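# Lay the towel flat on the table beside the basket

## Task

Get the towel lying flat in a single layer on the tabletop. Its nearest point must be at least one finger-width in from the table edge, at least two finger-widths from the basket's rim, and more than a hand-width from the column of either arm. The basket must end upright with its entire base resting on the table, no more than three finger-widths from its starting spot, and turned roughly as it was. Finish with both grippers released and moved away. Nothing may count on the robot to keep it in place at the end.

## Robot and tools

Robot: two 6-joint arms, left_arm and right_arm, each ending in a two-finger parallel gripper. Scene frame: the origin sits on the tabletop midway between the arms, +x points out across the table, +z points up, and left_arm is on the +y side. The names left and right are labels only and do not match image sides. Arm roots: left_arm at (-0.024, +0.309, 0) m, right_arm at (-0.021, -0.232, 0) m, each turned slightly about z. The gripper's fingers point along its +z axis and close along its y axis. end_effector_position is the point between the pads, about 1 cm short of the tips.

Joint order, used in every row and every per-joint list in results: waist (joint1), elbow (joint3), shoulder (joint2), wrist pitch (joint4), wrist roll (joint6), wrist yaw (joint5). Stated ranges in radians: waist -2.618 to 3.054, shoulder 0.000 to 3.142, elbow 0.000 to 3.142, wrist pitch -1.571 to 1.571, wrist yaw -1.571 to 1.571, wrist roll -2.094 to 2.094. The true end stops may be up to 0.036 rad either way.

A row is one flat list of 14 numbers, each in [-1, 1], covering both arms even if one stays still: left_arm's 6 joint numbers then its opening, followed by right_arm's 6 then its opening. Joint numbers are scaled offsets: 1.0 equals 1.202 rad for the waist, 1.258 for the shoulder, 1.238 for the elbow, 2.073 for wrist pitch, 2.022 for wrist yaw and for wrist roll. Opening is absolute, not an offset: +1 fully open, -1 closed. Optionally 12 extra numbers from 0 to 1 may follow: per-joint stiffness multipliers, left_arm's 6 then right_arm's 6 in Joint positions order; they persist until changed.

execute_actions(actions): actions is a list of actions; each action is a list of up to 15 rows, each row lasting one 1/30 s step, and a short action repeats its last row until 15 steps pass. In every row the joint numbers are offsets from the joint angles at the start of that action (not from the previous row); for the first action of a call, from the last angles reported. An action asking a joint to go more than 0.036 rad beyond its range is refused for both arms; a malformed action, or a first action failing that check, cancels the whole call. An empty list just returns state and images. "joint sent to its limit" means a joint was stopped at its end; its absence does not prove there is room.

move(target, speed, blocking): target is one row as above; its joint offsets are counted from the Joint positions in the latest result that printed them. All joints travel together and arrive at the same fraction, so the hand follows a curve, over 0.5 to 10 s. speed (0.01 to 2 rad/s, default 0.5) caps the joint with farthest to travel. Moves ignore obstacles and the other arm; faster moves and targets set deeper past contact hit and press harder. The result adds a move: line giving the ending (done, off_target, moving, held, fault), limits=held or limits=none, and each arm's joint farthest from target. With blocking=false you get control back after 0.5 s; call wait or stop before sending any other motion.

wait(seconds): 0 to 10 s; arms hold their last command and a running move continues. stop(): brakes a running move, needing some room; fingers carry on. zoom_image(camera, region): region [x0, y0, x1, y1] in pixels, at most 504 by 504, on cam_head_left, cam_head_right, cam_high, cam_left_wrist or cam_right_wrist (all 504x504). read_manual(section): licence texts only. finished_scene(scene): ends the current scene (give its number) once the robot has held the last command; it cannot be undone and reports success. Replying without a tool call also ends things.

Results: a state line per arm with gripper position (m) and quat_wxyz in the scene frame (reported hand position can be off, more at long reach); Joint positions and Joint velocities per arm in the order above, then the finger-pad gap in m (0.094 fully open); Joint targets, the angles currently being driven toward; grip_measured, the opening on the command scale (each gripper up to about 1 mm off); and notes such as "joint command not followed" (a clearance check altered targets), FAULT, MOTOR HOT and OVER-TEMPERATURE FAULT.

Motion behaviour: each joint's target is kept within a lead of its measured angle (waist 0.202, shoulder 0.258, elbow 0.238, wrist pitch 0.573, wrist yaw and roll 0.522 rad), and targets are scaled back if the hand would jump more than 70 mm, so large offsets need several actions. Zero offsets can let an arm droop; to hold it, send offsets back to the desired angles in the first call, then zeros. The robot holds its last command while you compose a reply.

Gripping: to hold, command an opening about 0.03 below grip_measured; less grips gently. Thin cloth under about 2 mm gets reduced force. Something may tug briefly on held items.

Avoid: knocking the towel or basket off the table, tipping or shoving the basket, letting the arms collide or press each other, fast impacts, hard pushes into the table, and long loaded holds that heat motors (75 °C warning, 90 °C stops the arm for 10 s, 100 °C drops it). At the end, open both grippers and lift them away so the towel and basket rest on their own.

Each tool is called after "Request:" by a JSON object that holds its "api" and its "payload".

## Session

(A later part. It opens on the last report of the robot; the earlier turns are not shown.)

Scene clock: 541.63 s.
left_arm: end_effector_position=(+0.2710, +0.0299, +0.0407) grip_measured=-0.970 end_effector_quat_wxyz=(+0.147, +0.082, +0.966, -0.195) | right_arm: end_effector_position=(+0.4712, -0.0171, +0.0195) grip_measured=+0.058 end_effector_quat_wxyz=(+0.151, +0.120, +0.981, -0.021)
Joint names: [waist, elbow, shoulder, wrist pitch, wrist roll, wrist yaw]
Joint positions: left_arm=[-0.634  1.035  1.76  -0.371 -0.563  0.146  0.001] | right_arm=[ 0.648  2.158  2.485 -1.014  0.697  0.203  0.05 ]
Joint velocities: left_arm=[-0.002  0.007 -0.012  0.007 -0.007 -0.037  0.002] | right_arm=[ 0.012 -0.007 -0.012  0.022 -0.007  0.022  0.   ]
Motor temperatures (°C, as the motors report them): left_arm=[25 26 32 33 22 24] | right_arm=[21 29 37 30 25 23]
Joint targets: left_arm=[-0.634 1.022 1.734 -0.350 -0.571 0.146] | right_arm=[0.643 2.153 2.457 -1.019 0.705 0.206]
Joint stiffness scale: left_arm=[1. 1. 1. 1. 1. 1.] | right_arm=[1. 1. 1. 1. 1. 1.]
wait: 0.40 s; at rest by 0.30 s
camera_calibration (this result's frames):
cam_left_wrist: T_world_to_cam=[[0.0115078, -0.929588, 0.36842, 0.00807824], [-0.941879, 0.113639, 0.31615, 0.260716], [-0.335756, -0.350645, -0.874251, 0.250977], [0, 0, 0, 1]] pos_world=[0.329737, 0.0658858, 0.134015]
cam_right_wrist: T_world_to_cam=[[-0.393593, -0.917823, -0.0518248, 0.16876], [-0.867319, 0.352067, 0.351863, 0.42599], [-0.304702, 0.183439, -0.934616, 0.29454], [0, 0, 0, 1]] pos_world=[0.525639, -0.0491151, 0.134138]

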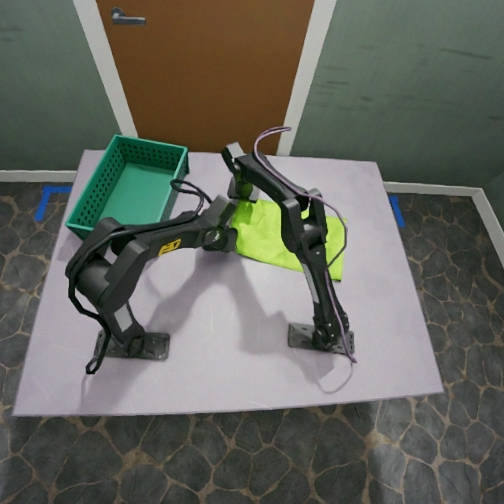

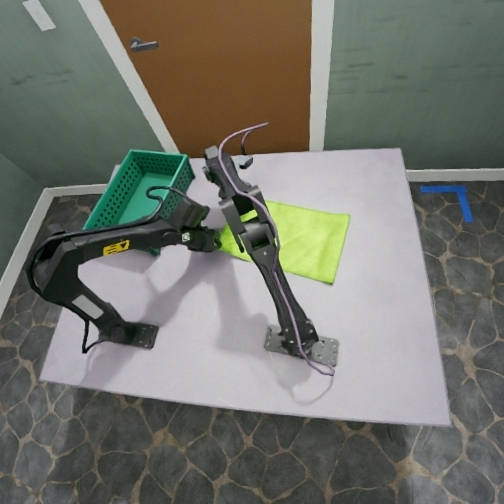

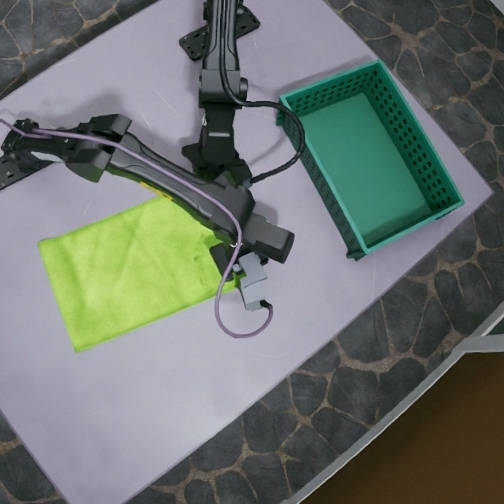

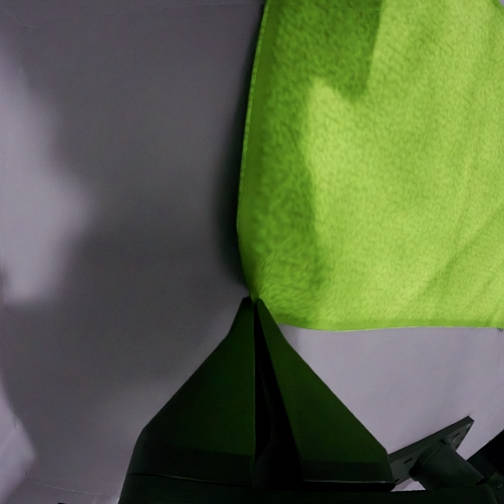

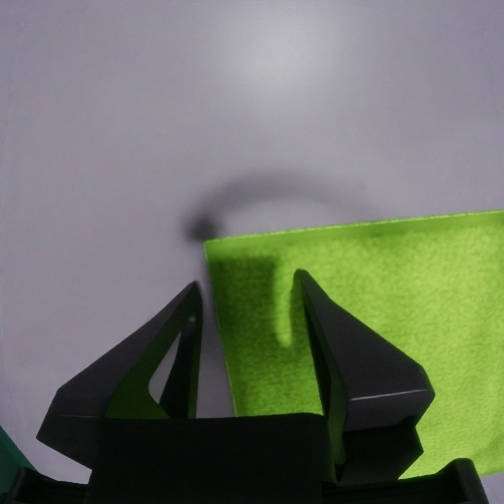

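Request:
{"api": "execute_actions", "payload": {"actions": [[[0,-0.01,-0.021,0.010,-0.004,0,-1,-0.003,-0.004,-0.018,-0.002,0.004,0.008,0.06],[0,-0.01,-0.021,0.010,-0.004,0,-1,-0.003,-0.004,-0.014,-0.002,0.004,0.016,0.06],[0,-0.01,-0.021,0.010,-0.004,0,-1,-0.003,-0.004,-0.011,-0.002,0.004,0.016,0.06],[0,-0.01,-0.021,0.010,-0.004,0,-1,-0.003,-0.004,-0.008,-0.002,0.004,0.016,0.06],[0,-0.01,-0.021,0.010,-0.004,0,-1,-0.003,-0.004,-0.005,-0.002,0.004,0.016,0.06],[0,-0.01,-0.021,0.010,-0.004,0,-1,-0.003,-0.004,-0.002,-0.002,0.004,0.016,0.06],[0,-0.01,-0.021,0.010,-0.004,0,-1,-0.003,-0.004,0.001,-0.002,0.004,0.016,0.06],[0,-0.01,-0.021,0.010,-0.004,0,-1,-0.003,-0.004,0.004,-0.002,0.004,0.016,0.06],[0,-0.01,-0.021,0.010,-0.004,0,-1,-0.003,-0.004,0.007,-0.002,0.004,0.016,0.06],[0,-0.01,-0.021,0.010,-0.004,0,-1,-0.003,-0.004,0.01,-0.002,0.004,0.016,0.06],[0,-0.01,-0.021,0.010,-0.004,0,-1,-0.003,-0.004,0.013,-0.002,0.004,0.016,0.06],[0,-0.01,-0.021,0.010,-0.004,0,-1,-0.003,-0.004,0.016,-0.002,0.004,0.016,0.06],[0,-0.01,-0.021,0.010,-0.004,0,-1,-0.003,-0.004,0.019,-0.002,0.004,0.016,0.06]]]}}

Request:
{"api": "wait", "payload": {"seconds": 0.3}}

Scene clock: 555.80 s.
left_arm: end_effector_position=(+0.2710, +0.0299, +0.0407) grip_measured=-0.970 end_effector_quat_wxyz=(+0.147, +0.082, +0.966, -0.195) | right_arm: end_effector_position=(+0.4713, -0.0201, +0.0131) grip_measured=+0.058 end_effector_quat_wxyz=(+0.150, +0.121, +0.981, -0.031)
Joint names: [waist, elbow, shoulder, wrist pitch, wrist roll, wrist yaw]
Joint positions: left_arm=[-0.634  1.035  1.76  -0.371 -0.563  0.146  0.001] | right_arm=[ 0.648  2.158  2.499 -1.013  0.698  0.219  0.05 ]
Joint velocities: left_arm=[ 0.002 -0.002 -0.017  0.022 -0.007  0.037 -0.001] | right_arm=[ 0.017 -0.002  0.017  0.095  0.095 -0.051  0.001]
Motor temperatures (°C, as the motors report them): left_arm=[25 26 32 33 22 24] | right_arm=[21 28 37 29 25 23]
Joint targets: left_arm=[-0.634 1.022 1.734 -0.350 -0.571 0.146] | right_arm=[0.644 2.153 2.509 -1.018 0.705 0.236]
Joint stiffness scale: left_arm=[1. 1. 1. 1. 1. 1.] | right_arm=[1. 1. 1. 1. 1. 1.]
camera_calibration (this result's frames):
cam_left_wrist: T_world_to_cam=[[0.0115078, -0.929588, 0.36842, 0.00807824], [-0.941879, 0.113639, 0.31615, 0.260716], [-0.335756, -0.350645, -0.874251, 0.250977], [0, 0, 0, 1]] pos_world=[0.329737, 0.0658858, 0.134015]
cam_right_wrist: T_world_to_cam=[[-0.39788, -0.916843, -0.033014, 0.167558], [-0.864224, 0.362481, 0.348891, 0.428174], [-0.307911, 0.167348, -0.936582, 0.290286], [0, 0, 0, 1]] pos_world=[0.526088, -0.0501591, 0.128023]

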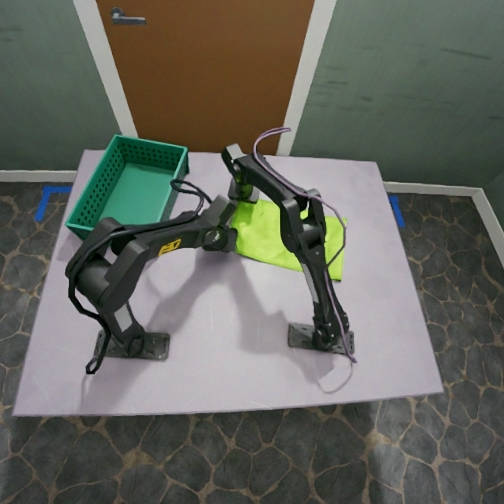

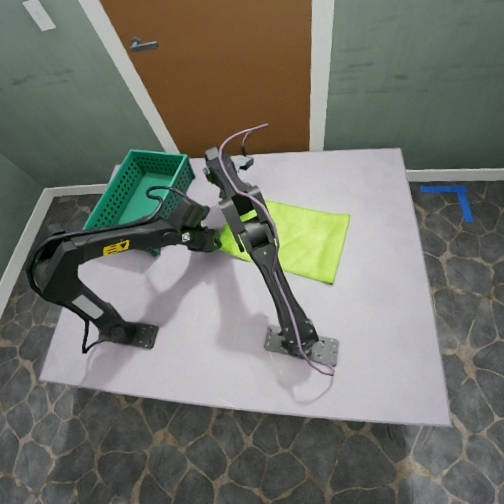

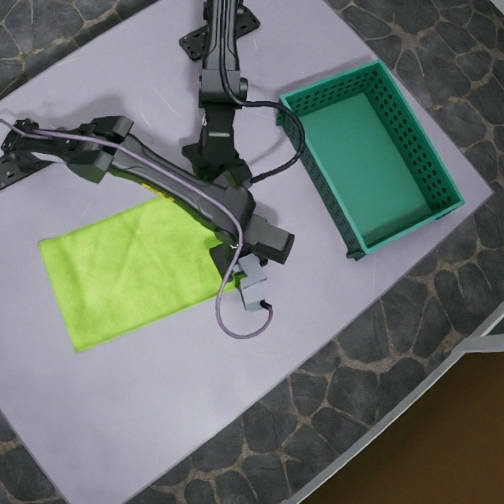

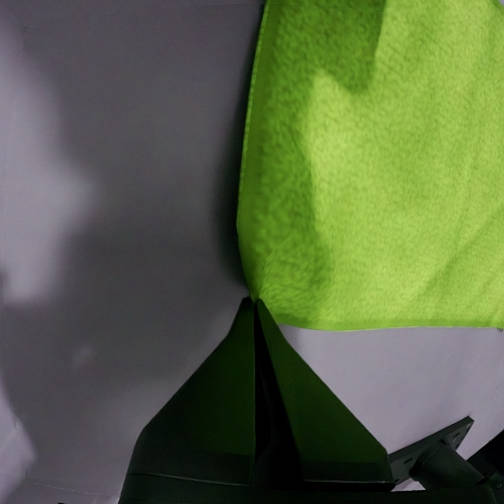

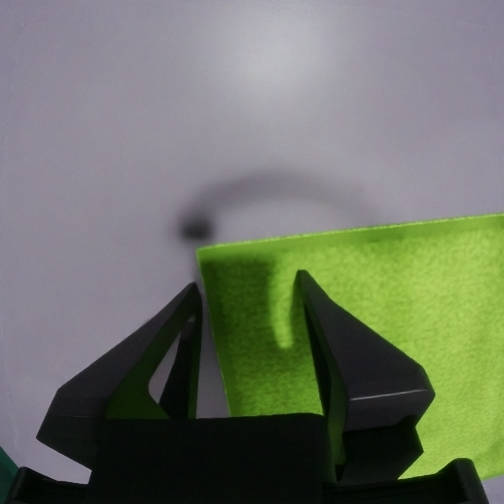

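Scene clock: 556.10 s.
left_arm: end_effector_position=(+0.2710, +0.0299, +0.0407) grip_measured=-0.970 end_effector_quat_wxyz=(+0.147, +0.082, +0.966, -0.195) | right_arm: end_effector_position=(+0.4717, -0.0201, +0.0132) grip_measured=+0.058 end_effector_quat_wxyz=(+0.151, +0.122, +0.981, -0.030)
Joint names: [waist, elbow, shoulder, wrist pitch, wrist roll, wrist yaw]
Joint positions: left_arm=[-0.634  1.035  1.76  -0.371 -0.562  0.146  0.001] | right_arm=[ 0.648  2.158  2.499 -1.011  0.7    0.22   0.05 ]
Joint velocities: left_arm=[-0.002  0.012 -0.007  0.007  0.037  0.081  0.001] | right_arm=[ 0.002 -0.007 -0.022  0.022  0.081  0.051  0.001]
Motor temperatures (°C, as the motors report them): left_arm=[25 26 32 33 22 24] | right_arm=[21 28 37 29 25 23]
Joint targets: left_arm=[-0.634 1.022 1.734 -0.350 -0.570 0.146] | right_arm=[0.644 2.153 2.509 -1.018 0.705 0.236]
Joint stiffness scale: left_arm=[1. 1. 1. 1. 1. 1.] | right_arm=[1. 1. 1. 1. 1. 1.]
wait: 0.30 s; at rest by 0.17 s
camera_calibration (this result's frames):
cam_left_wrist: T_world_to_cam=[[0.0111392, -0.929627, 0.368333, 0.00818287], [-0.941889, 0.113924, 0.316017, 0.260716], [-0.33574, -0.350448, -0.874337, 0.25097], [0, 0, 0, 1]] pos_world=[0.329735, 0.0658571, 0.134028]
cam_right_wrist: T_world_to_cam=[[-0.399372, -0.91616, -0.0339501, 0.168441], [-0.864307, 0.363902, 0.347202, 0.428577], [-0.305738, 0.168006, -0.937176, 0.289526], [0, 0, 0, 1]] pos_world=[0.526212, -0.0502833, 0.128252]

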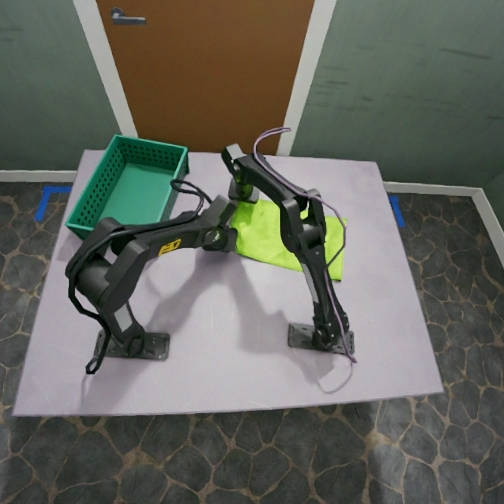

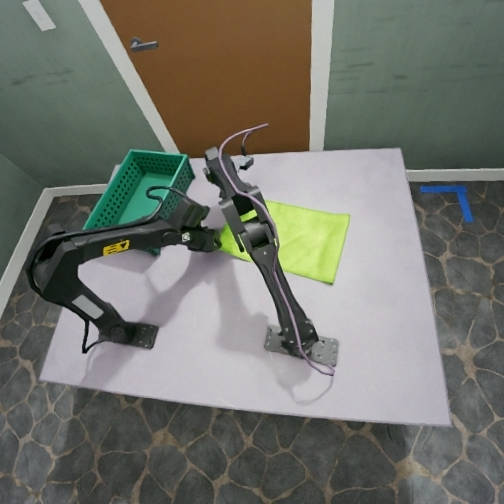

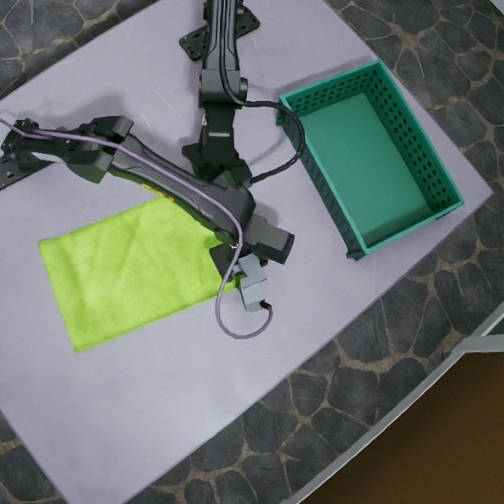

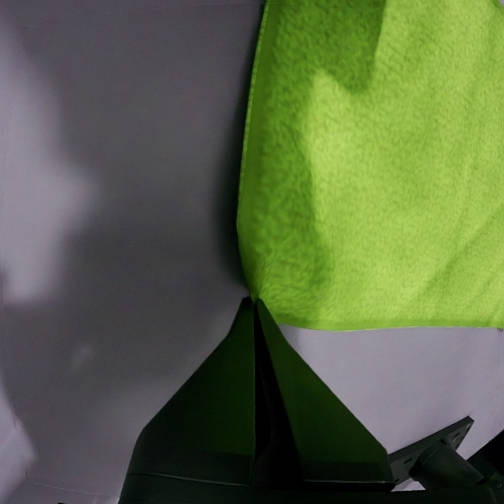

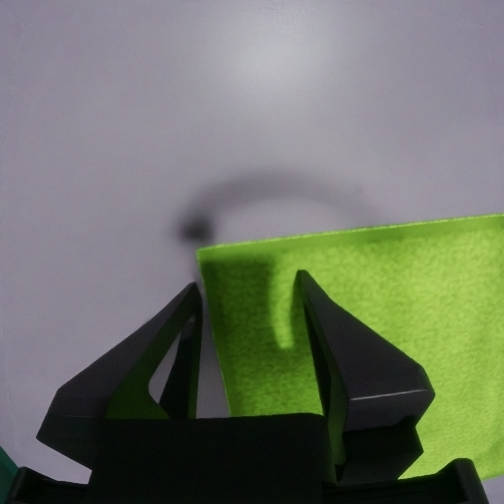

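Tilt ≈ −0.022, pressing. Close.

Request:
{"api": "execute_actions", "payload": {"actions": [[[0,-0.01,-0.021,0.010,-0.004,0,-1,-0.002,-0.004,0.013,-0.003,0,0.004,0.02],[0,-0.01,-0.021,0.010,-0.004,0,-1,-0.002,-0.004,0.013,-0.003,0,0.004,-0.02],[0,-0.01,-0.021,0.010,-0.004,0,-1,-0.002,-0.004,0.013,-0.003,0,0.004,-0.06],[0,-0.01,-0.021,0.010,-0.004,0,-1,-0.002,-0.004,0.013,-0.003,0,0.004,-0.1],[0,-0.01,-0.021,0.010,-0.004,0,-1,-0.002,-0.004,0.013,-0.003,0,0.004,-0.14],[0,-0.01,-0.021,0.010,-0.004,0,-1,-0.002,-0.004,0.013,-0.003,0,0.004,-0.18],[0,-0.01,-0.021,0.010,-0.004,0,-1,-0.002,-0.004,0.013,-0.003,0,0.004,-0.22],[0,-0.01,-0.021,0.010,-0.004,0,-1,-0.002,-0.004,0.013,-0.003,0,0.004,-0.26],[0,-0.01,-0.021,0.010,-0.004,0,-1,-0.002,-0.004,0.013,-0.003,0,0.004,-0.3],[0,-0.01,-0.021,0.010,-0.004,0,-1,-0.002,-0.004,0.013,-0.003,0,0.004,-0.34],[0,-0.01,-0.021,0.010,-0.004,0,-1,-0.002,-0.004,0.013,-0.003,0,0.004,-0.38],[0,-0.01,-0.021,0.010,-0.004,0,-1,-0.002,-0.004,0.013,-0.003,0,0.004,-0.42],[0,-0.01,-0.021,0.010,-0.004,0,-1,-0.002,-0.004,0.013,-0.003,0,0.004,-0.46],[0,-0.01,-0.021,0.010,-0.004,0,-1,-0.002,-0.004,0.013,-0.003,0,0.004,-0.5],[0,-0.01,-0.021,0.010,-0.004,0,-1,-0.002,-0.004,0.013,-0.003,0,0.004,-0.54]],[[0,-0.01,-0.021,0.010,-0.004,0,-1,-0.002,-0.004,0.013,-0.003,0,0.004,-0.58],[0,-0.01,-0.021,0.010,-0.004,0,-1,-0.002,-0.004,0.013,-0.003,0,0.004,-0.62],[0,-0.01,-0.021,0.010,-0.004,0,-1,-0.002,-0.004,0.013,-0.003,0,0.004,-0.66],[0,-0.01,-0.021,0.010,-0.004,0,-1,-0.002,-0.004,0.013,-0.003,0,0.004,-0.7],[0,-0.01,-0.021,0.010,-0.004,0,-1,-0.002,-0.004,0.013,-0.003,0,0.004,-0.74],[0,-0.01,-0.021,0.010,-0.004,0,-1,-0.002,-0.004,0.013,-0.003,0,0.004,-0.78],[0,-0.01,-0.021,0.010,-0.004,0,-1,-0.002,-0.004,0.013,-0.003,0,0.004,-0.82],[0,-0.01,-0.021,0.010,-0.004,0,-1,-0.002,-0.004,0.013,-0.003,0,0.004,-0.86],[0,-0.01,-0.021,0.010,-0.004,0,-1,-0.002,-0.004,0.013,-0.003,0,0.004,-0.9],[0,-0.01,-0.021,0.010,-0.004,0,-1,-0.002,-0.004,0.013,-0.003,0,0.004,-0.94],[0,-0.01,-0.021,0.010,-0.004,0,-1,-0.002,-0.004,0.013,-0.003,0,0.004,-0.97],[0,-0.01,-0.021,0.010,-0.004,0,-1,-0.002,-0.004,0.013,-0.003,0,0.004,-1]]]}}

Scene clock: 577.27 s.
left_arm: end_effector_position=(+0.2710, +0.0299, +0.0407) grip_measured=-0.970 end_effector_quat_wxyz=(+0.148, +0.082, +0.966, -0.195) | right_arm: end_effector_position=(+0.4716, -0.0242, +0.0137) grip_measured=-0.961 end_effector_quat_wxyz=(+0.153, +0.123, +0.980, -0.041)
Joint names: [waist, elbow, shoulder, wrist pitch, wrist roll, wrist yaw]
Joint positions: left_arm=[-0.634  1.035  1.76  -0.371 -0.563  0.146  0.001] | right_arm=[ 0.648  2.158  2.499 -1.019  0.7    0.241  0.002]
Joint velocities: left_arm=[-0.007  0.002 -0.012 -0.081  0.051 -0.007 -0.001] | right_arm=[-0.022  0.002 -0.007  0.022 -0.007 -0.007 -0.   ]
Motor temperatures (°C, as the motors report them): left_arm=[25 26 32 33 22 24] | right_arm=[21 28 35 29 25 23]
Joint targets: left_arm=[-0.634 1.022 1.734 -0.351 -0.571 0.146] | right_arm=[0.646 2.153 2.515 -1.016 0.700 0.229]
Joint stiffness scale: left_arm=[1. 1. 1. 1. 1. 1.] | right_arm=[1. 1. 1. 1. 1. 1.]
camera_calibration (this result's frames):
cam_left_wrist: T_world_to_cam=[[0.0114, -0.929498, 0.368651, 0.0080288], [-0.941971, 0.113716, 0.315847, 0.260804], [-0.3355, -0.35086, -0.874264, 0.250954], [0, 0, 0, 1]] pos_world=[0.329774, 0.0658549, 0.134066]
cam_right_wrist: T_world_to_cam=[[-0.403402, -0.914893, -0.0154151, 0.166357], [-0.863661, 0.375139, 0.336691, 0.430001], [-0.302253, 0.149135, -0.941489, 0.288595], [0, 0, 0, 1]] pos_world=[0.525712, -0.0521513, 0.129496]

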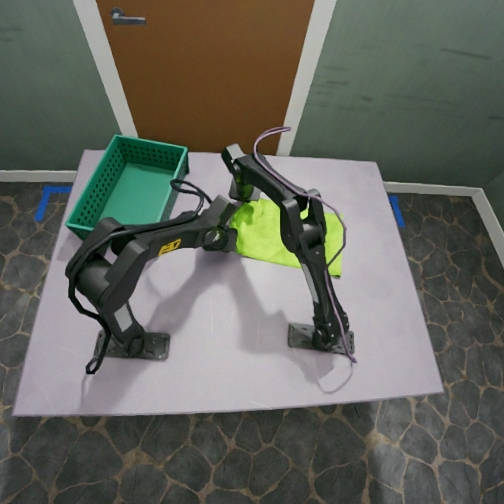

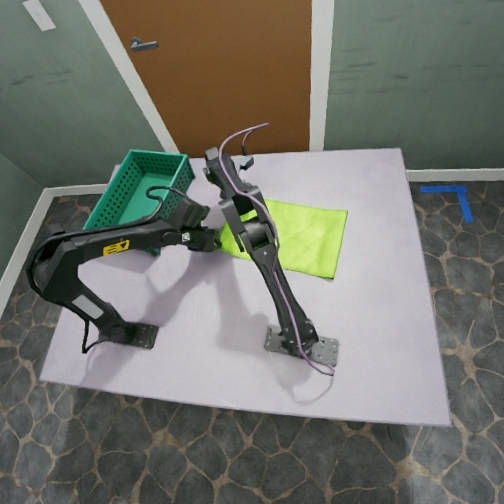

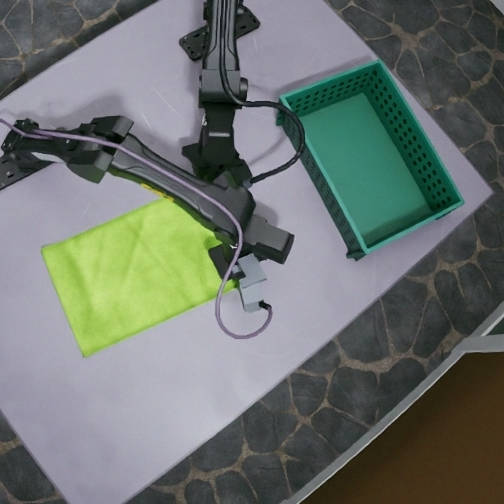

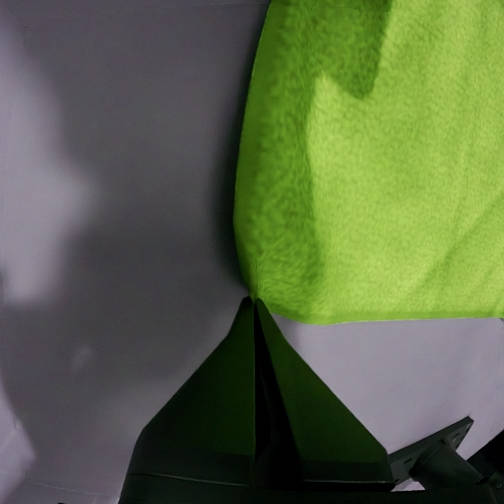

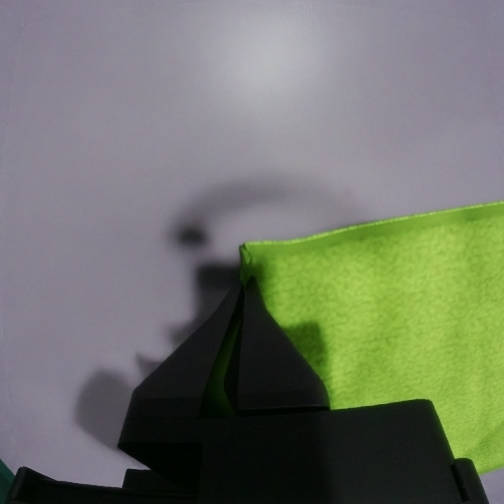

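Request:
{"api": "move", "payload": {"target": [0.145,0.374,-0.038,-0.169,0.471,-0.072,-1,-0.157,-0.281,-0.412,0.113,0.256,-0.119,-1], "speed": 0.45}}

Scene clock: 656.47 s.
left_arm: end_effector_position=(+0.3668, +0.0775, +0.1636) grip_measured=-0.970 end_effector_quat_wxyz=(+0.289, +0.424, +0.858, -0.027) | right_arm: end_effector_position=(+0.4755, -0.0787, +0.1627) grip_measured=-0.962 end_effector_quat_wxyz=(+0.208, +0.424, +0.859, +0.195)
Joint names: [waist, elbow, shoulder, wrist pitch, wrist roll, wrist yaw]
Joint positions: left_arm=[-0.471  1.465  1.739 -0.708  0.38   0.01   0.001] | right_arm=[ 0.469  1.821  2.009 -0.803  1.214  0.001  0.002]
Joint velocities: left_arm=[-0.002 -0.017 -0.007 -0.007  0.007 -0.066  0.001] | right_arm=[-0.017 -0.007  0.017  0.066 -0.007 -0.022 -0.   ]
Motor temperatures (°C, as the motors report them): left_arm=[25 27 32 34 22 24] | right_arm=[21 28 35 28 25 23]
Joint targets: left_arm=[-0.460 1.498 1.713 -0.721 0.390 0.000] | right_arm=[0.459 1.810 1.981 -0.784 1.217 0.000]
Joint stiffness scale: left_arm=[1. 1. 1. 1. 1. 1.] | right_arm=[1. 1. 1. 1. 1. 1.]
move: off_target (left_arm, right_arm); limits=none; left_arm: farthest joint: the elbow, 0.033 radians from its target (0.463 radians at the start); right_arm: farthest joint: the shoulder, 0.029 radians from its target (0.518 radians at the start)
camera_calibration (this result's frames):
cam_left_wrist: T_world_to_cam=[[-0.593268, -0.79585, -0.12106, 0.297469], [-0.802489, 0.596569, 0.0108364, 0.268038], [0.0635964, 0.103578, -0.992586, 0.244944], [0, 0, 0, 1]] pos_world=[0.375999, 0.0514674, 0.276235]
cam_right_wrist: T_world_to_cam=[[-0.7288, -0.418117, -0.542244, 0.399914], [-0.668647, 0.605188, 0.43204, 0.313476], [0.147516, 0.677441, -0.720634, 0.229915], [0, 0, 0, 1]] pos_world=[0.467147, -0.178255, 0.247101]

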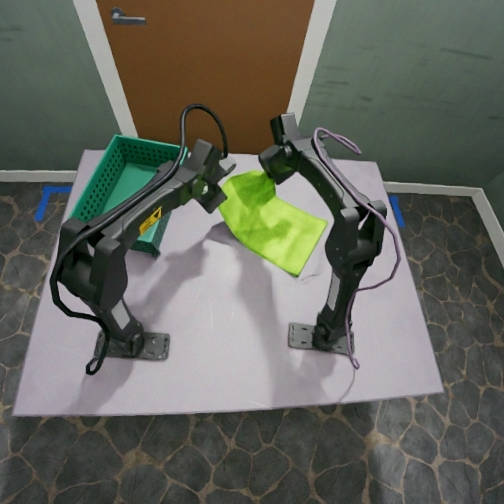

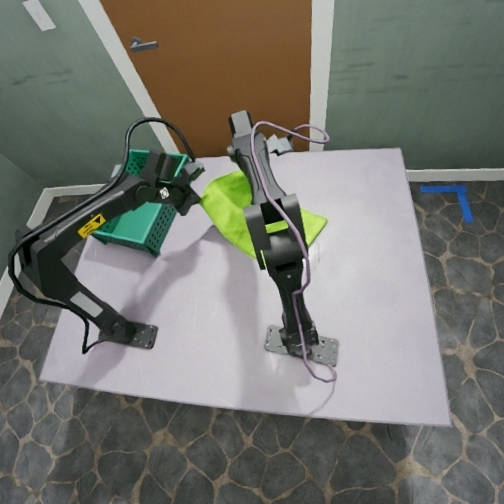

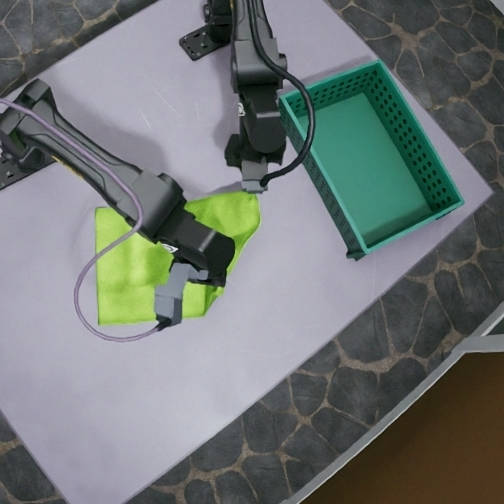

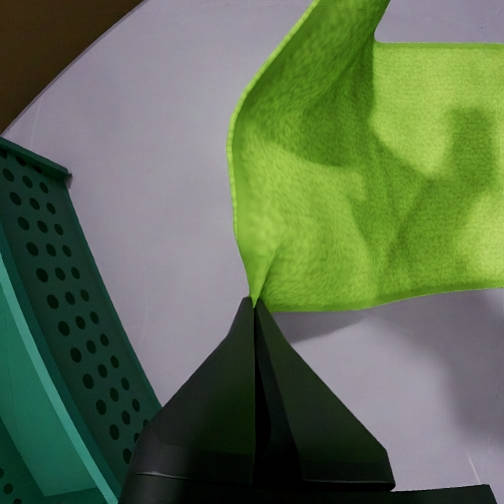

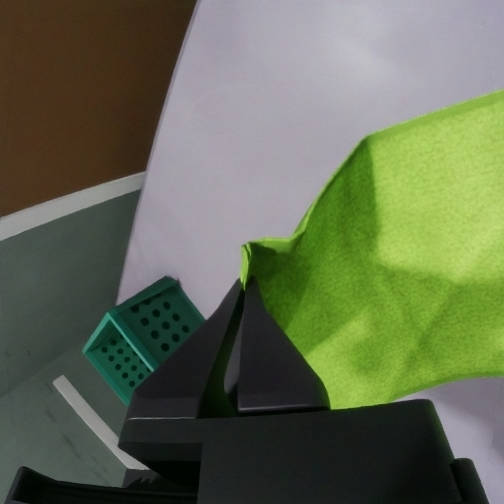

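Request:
{"api": "move", "payload": {"target": [0.165,0.743,0.248,0.145,0.554,-0.005,-1,-0.06,0.196,-0.156,0.238,0.216,0,-1], "speed": 0.45}}

Scene clock: 693.40 s.
left_arm: end_effector_position=(+0.5436, +0.1020, +0.4513) grip_measured=-0.970 end_effector_quat_wxyz=(+0.556, +0.600, +0.452, +0.355) | right_arm: end_effector_position=(+0.5285, -0.0957, +0.4389) grip_measured=-0.962 end_effector_quat_wxyz=(+0.380, +0.492, +0.579, +0.528)
Joint names: [waist, elbow, shoulder, wrist pitch, wrist roll, wrist yaw]
Joint positions: left_arm=[-0.287  2.352  2.049 -0.432  1.495  0.009  0.001] | right_arm=[ 0.412  2.03   1.844 -0.341  1.651 -0.001  0.002]
Joint velocities: left_arm=[ 0.002  0.007  0.002  0.037  0.007  0.022 -0.001] | right_arm=[-0.012 -0.007 -0.012 -0.022 -0.022 -0.037 -0.   ]
Motor temperatures (°C, as the motors report them): left_arm=[25 28 32 34 22 24] | right_arm=[21 28 36 31 25 23]
Joint targets: left_arm=[-0.273 2.384 2.051 -0.408 1.500 -0.000] | right_arm=[0.397 2.064 1.813 -0.310 1.650 0.001]
Joint stiffness scale: left_arm=[1. 1. 1. 1. 1. 1.] | right_arm=[1. 1. 1. 1. 1. 1.]
move: off_target (left_arm, right_arm); limits=none; left_arm: farthest joint: the elbow, 0.033 radians from its target (0.920 radians at the start); right_arm: farthest joint: the elbow, 0.033 radians from its target (0.243 radians at the start)
camera_calibration (this result's frames):
cam_left_wrist: T_world_to_cam=[[-0.170579, -0.252244, -0.95251, 0.546741], [-0.281073, 0.938971, -0.198323, 0.168264], [0.944405, 0.233895, -0.231067, -0.319074], [0, 0, 0, 1]] pos_world=[0.441892, 0.0545467, 0.480419]
cam_right_wrist: T_world_to_cam=[[-0.198796, 0.205738, -0.958203, 0.543337], [-0.744317, 0.604344, 0.284182, 0.344712], [0.637551, 0.769701, 0.0329929, -0.148215], [0, 0, 0, 1]] pos_world=[0.459083, -0.206029, 0.427556]

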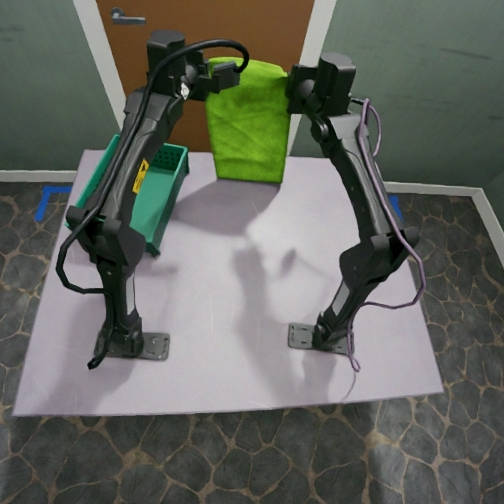

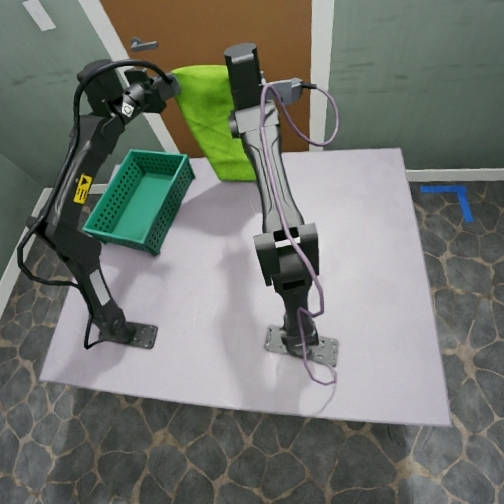

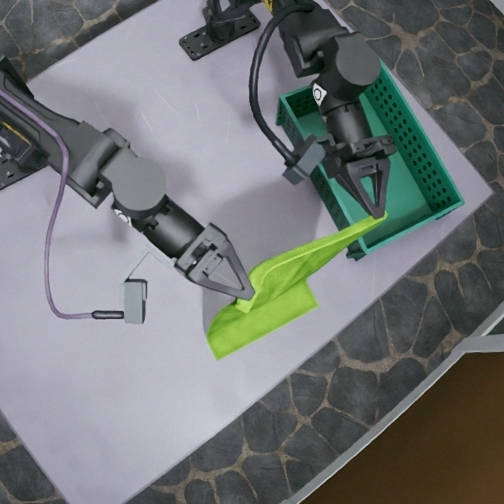

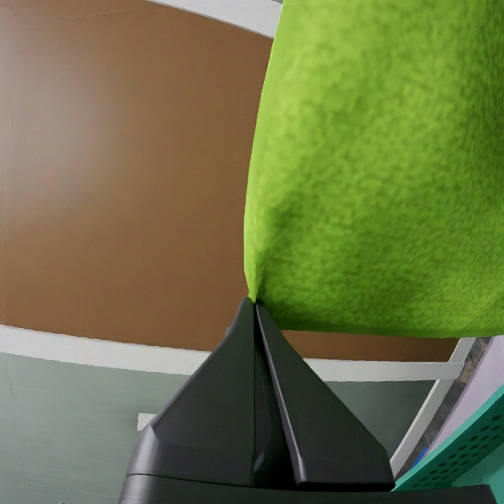

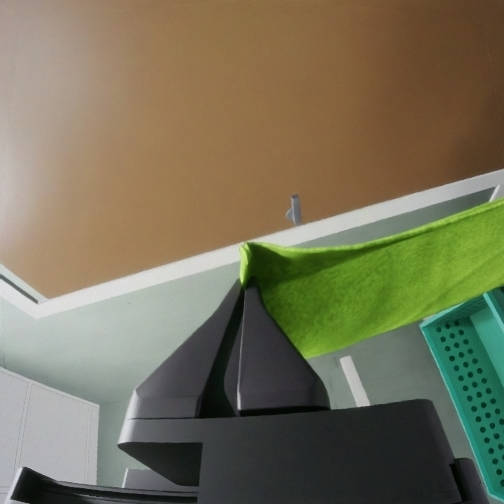

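Request:
{"api": "move", "payload": {"target": [-0.117,-0.79,-0.563,-0.087,-0.065,-0.004,-1,0.136,-0.632,-0.547,-0.159,0.122,0,-1], "speed": 0.45}}

Scene clock: 741.93 s.
left_arm: end_effector_position=(+0.3456, +0.1130, +0.3071) grip_measured=-0.970 end_effector_quat_wxyz=(+0.433, +0.707, +0.521, +0.202) | right_arm: end_effector_position=(+0.3167, -0.0875, +0.3017) grip_measured=-0.962 end_effector_quat_wxyz=(+0.190, +0.599, +0.647, +0.431)
Joint names: [waist, elbow, shoulder, wrist pitch, wrist roll, wrist yaw]
Joint positions: left_arm=[-0.423  1.386  1.365 -0.595  1.378  0.012  0.001] | right_arm=[ 0.567  1.253  1.185 -0.658  1.896 -0.011  0.002]
Joint velocities: left_arm=[ 0.007  0.017  0.007  0.022 -0.007  0.037  0.   ] | right_arm=[ 0.002 -0.002 -0.007  0.037 -0.007  0.037 -0.   ]
Motor temperatures (°C, as the motors report them): left_arm=[25 28 32 39 22 24] | right_arm=[22 29 35 37 25 23]
Joint targets: left_arm=[-0.427 1.375 1.341 -0.612 1.364 0.001] | right_arm=[0.576 1.248 1.156 -0.671 1.898 -0.001]
Joint stiffness scale: left_arm=[1. 1. 1. 1. 1. 1.] | right_arm=[1. 1. 1. 1. 1. 1.]
move: off_target (left_arm, right_arm); limits=none; left_arm: farthest joint: the shoulder, 0.024 radians from its target (0.709 radians at the start); right_arm: farthest joint: the shoulder, 0.029 radians from its target (0.688 radians at the start)
camera_calibration (this result's frames):
cam_left_wrist: T_world_to_cam=[[-0.592689, -0.144611, -0.792343, 0.462918], [-0.23352, 0.972348, -0.00278524, -0.00654775], [0.770836, 0.183377, -0.61007, 0.0141687], [0, 0, 0, 1]] pos_world=[0.261916, 0.0707114, 0.375416]
cam_right_wrist: T_world_to_cam=[[-0.63394, 0.249913, -0.73189, 0.44144], [-0.552543, 0.51579, 0.654719, 0.040775], [0.541125, 0.819453, -0.188892, 0.0869185], [0, 0, 0, 1]] pos_world=[0.255343, -0.202579, 0.312807]

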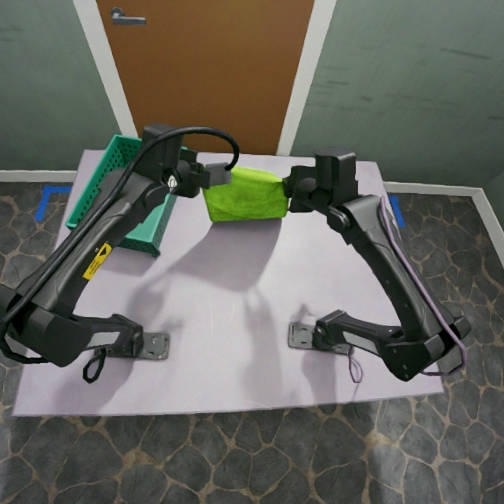

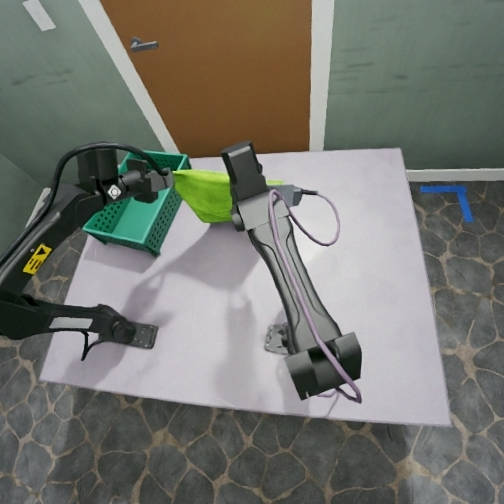

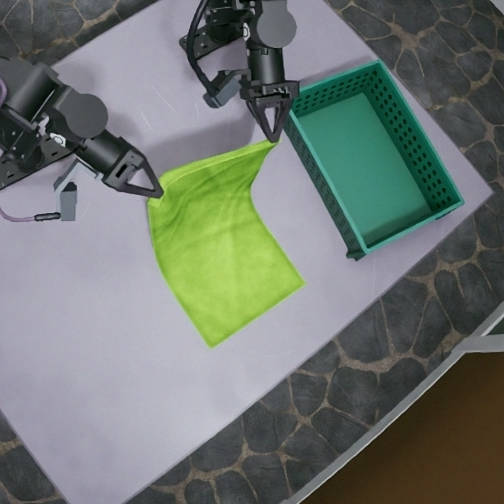

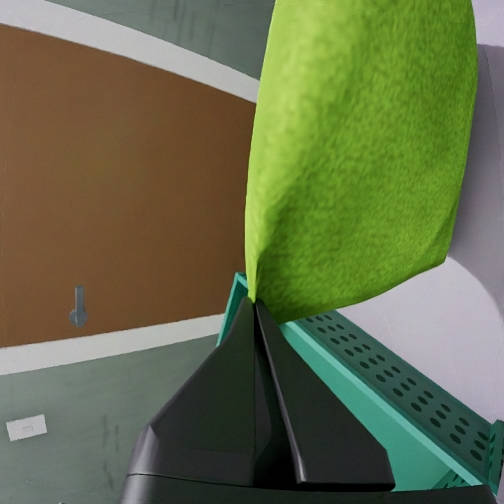

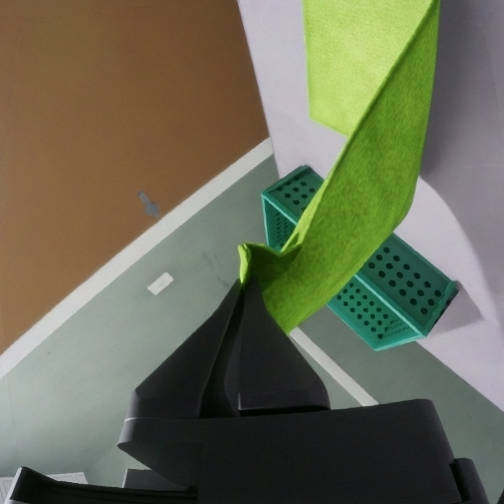

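Request:
{"api": "move", "payload": {"target": [-0.124,-0.342,-0.156,-0.096,-0.109,-0.006,-1,0.198,-0.308,-0.16,-0.106,0.076,0.005,-1], "speed": 0.3}}

Scene clock: 797.70 s.
left_arm: end_effector_position=(+0.2275, +0.1260, +0.1609) grip_measured=-0.970 end_effector_quat_wxyz=(+0.277, +0.751, +0.595, +0.072) | right_arm: end_effector_position=(+0.1944, -0.0726, +0.1622) grip_measured=-0.962 end_effector_quat_wxyz=(+0.061, +0.624, +0.726, +0.283)
Joint names: [waist, elbow, shoulder, wrist pitch, wrist roll, wrist yaw]
Joint positions: left_arm=[-0.564  0.972  1.193 -0.77   1.171  0.011  0.001] | right_arm=[ 0.794  0.877  1.011 -0.85   2.045 -0.015  0.002]
Joint velocities: left_arm=[ 0.002 -0.002 -0.012  0.022 -0.037  0.022 -0.001] | right_arm=[-0.022  0.002 -0.007 -0.037 -0.022  0.051  0.001]
Motor temperatures (°C, as the motors report them): left_arm=[25 27 31 38 22 24] | right_arm=[22 28 32 35 25 23]
Joint targets: left_arm=[-0.572 0.962 1.169 -0.794 1.158 -0.000] | right_arm=[0.805 0.872 0.983 -0.878 2.050 -0.001]
Joint stiffness scale: left_arm=[1. 1. 1. 1. 1. 1.] | right_arm=[1. 1. 1. 1. 1. 1.]
move: off_target (left_arm, right_arm); limits=none; left_arm: farthest joint: the shoulder, 0.024 radians from its target (0.196 radians at the start); right_arm: farthest joint: the shoulder, 0.027 radians from its target (0.201 radians at the start)
camera_calibration (this result's frames):
cam_left_wrist: T_world_to_cam=[[-0.871617, -0.0897887, -0.481893, 0.285522], [-0.201921, 0.961567, 0.186058, -0.0834054], [0.446667, 0.259476, -0.856248, 0.117421], [0, 0, 0, 1]] pos_world=[0.179576, 0.0753686, 0.25365]
cam_right_wrist: T_world_to_cam=[[-0.892357, 0.0989888, -0.440342, 0.250155], [-0.325898, 0.533639, 0.780397, -0.00630385], [0.312234, 0.839899, -0.443936, 0.201828], [0, 0, 0, 1]] pos_world=[0.158155, -0.190914, 0.204672]

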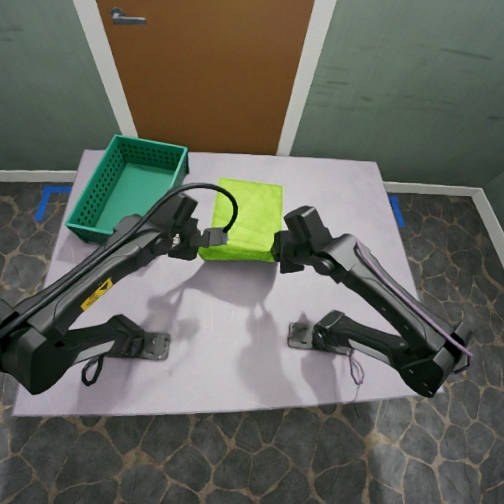

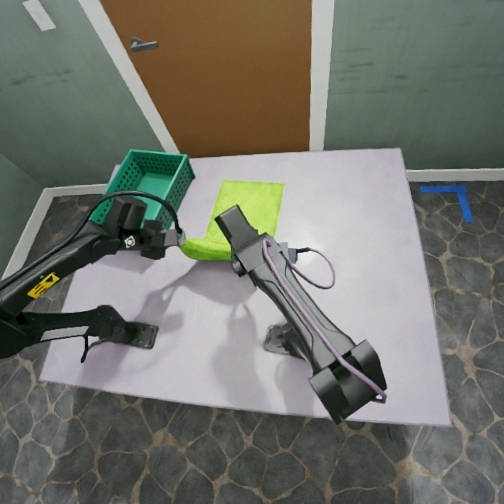

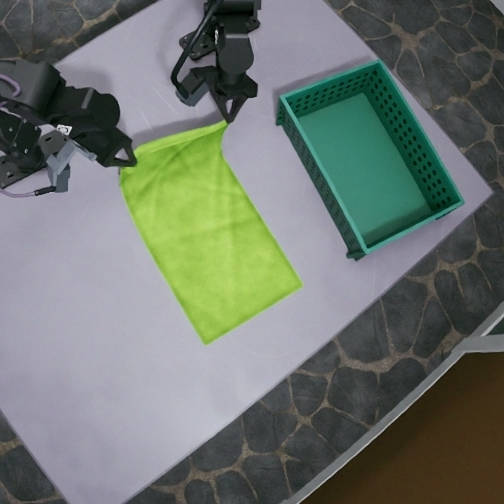

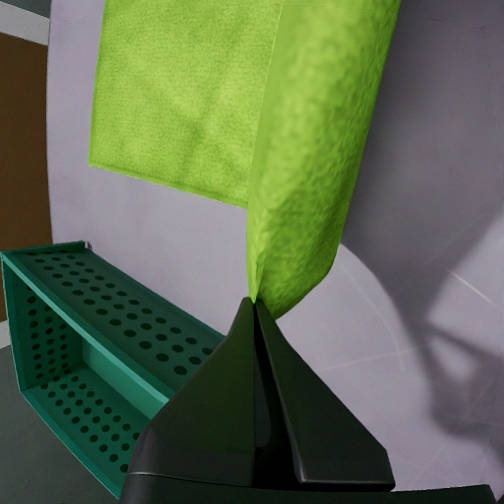

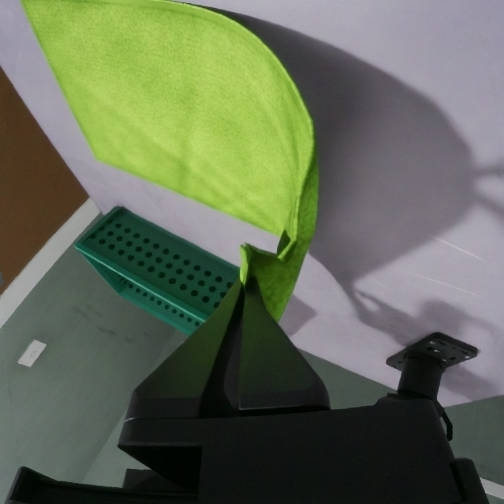

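Request:
{"api": "move", "payload": {"target": [-0.249,-0.347,-0.076,0.027,-0.174,-0.008,-1,0.229,-0.33,0.012,0.062,0.015,-0.092,-1], "speed": 0.3}}

Scene clock: 877.43 s.
left_arm: end_effector_position=(+0.1055, +0.1407, +0.0366) grip_measured=-0.970 end_effector_quat_wxyz=(+0.139, +0.759, +0.636, -0.009) | right_arm: end_effector_position=(+0.0758, -0.0568, +0.0363) grip_measured=-0.962 end_effector_quat_wxyz=(-0.082, +0.536, +0.824, +0.164)
Joint names: [waist, elbow, shoulder, wrist pitch, wrist roll, wrist yaw]
Joint positions: left_arm=[-0.853  0.554  1.121 -0.725  0.83   0.006  0.001] | right_arm=[ 1.056  0.477  1.011 -0.722  2.069 -0.196  0.002]
Joint velocities: left_arm=[0.002 0.012 0.012 0.022 0.022 0.066 0.001] | right_arm=[-0.002  0.007 -0.022  0.066  0.022  0.037  0.   ]
Motor temperatures (°C, as the motors report them): left_arm=[25 27 30 35 22 24] | right_arm=[22 28 30 32 25 23]
Joint targets: left_arm=[-0.864 0.543 1.098 -0.714 0.819 -0.005] | right_arm=[1.069 0.469 1.026 -0.722 2.076 -0.201]
Joint stiffness scale: left_arm=[1. 1. 1. 1. 1. 1.] | right_arm=[1. 1. 1. 1. 1. 1.]
move: off_target (left_arm); limits=none; left_arm: farthest joint: the shoulder, 0.023 radians from its target (0.096 radians at the start); right_arm: farthest joint: the shoulder, 0.015 radians from its target (0.015 radians at the start)
camera_calibration (this result's frames):
cam_left_wrist: T_world_to_cam=[[-0.976501, -0.0759699, -0.201678, 0.119469], [-0.143496, 0.927402, 0.345449, -0.106181], [0.160792, 0.366271, -0.91651, 0.0789374], [0, 0, 0, 1]] pos_world=[0.0887331, 0.0786359, 0.133121]
cam_right_wrist: T_world_to_cam=[[-0.966475, -0.219431, -0.133326, 0.0636711], [-0.227879, 0.493797, 0.839187, 0.0330639], [-0.118308, 0.841436, -0.527247, 0.205427], [0, 0, 0, 1]] pos_world=[0.0933748, -0.175209, 0.0890531]

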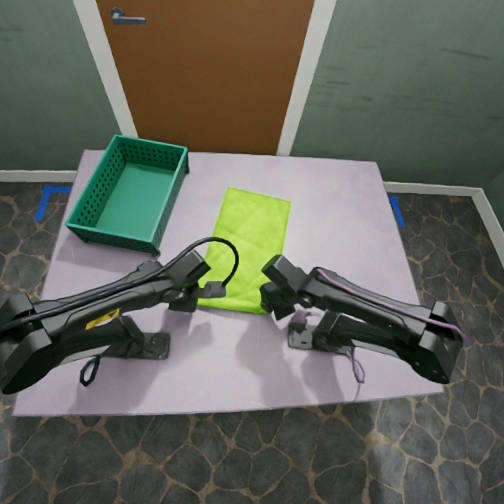

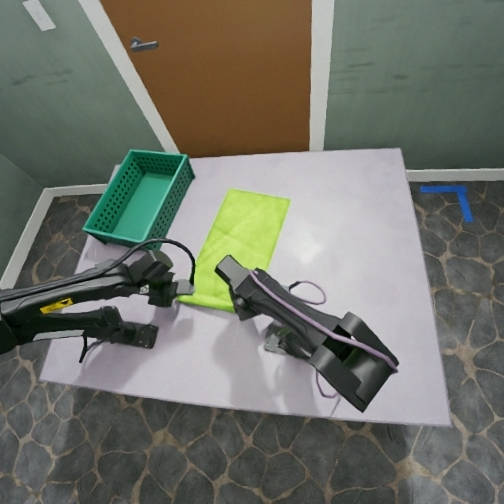

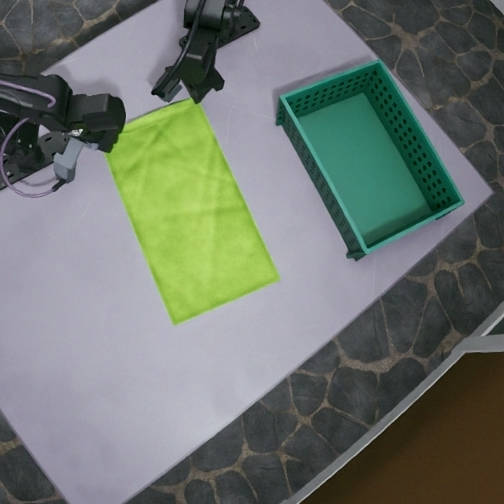

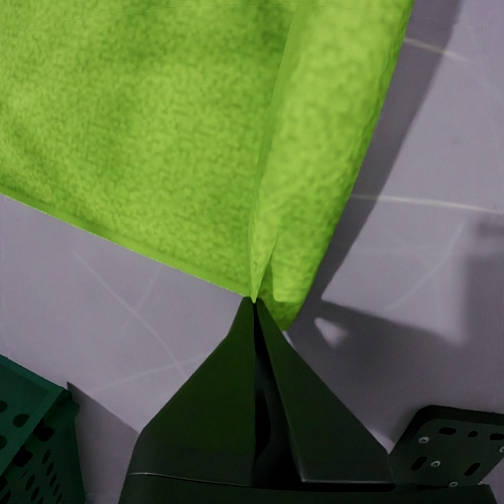

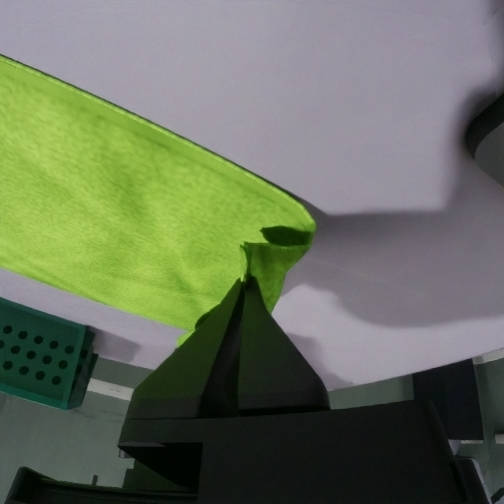

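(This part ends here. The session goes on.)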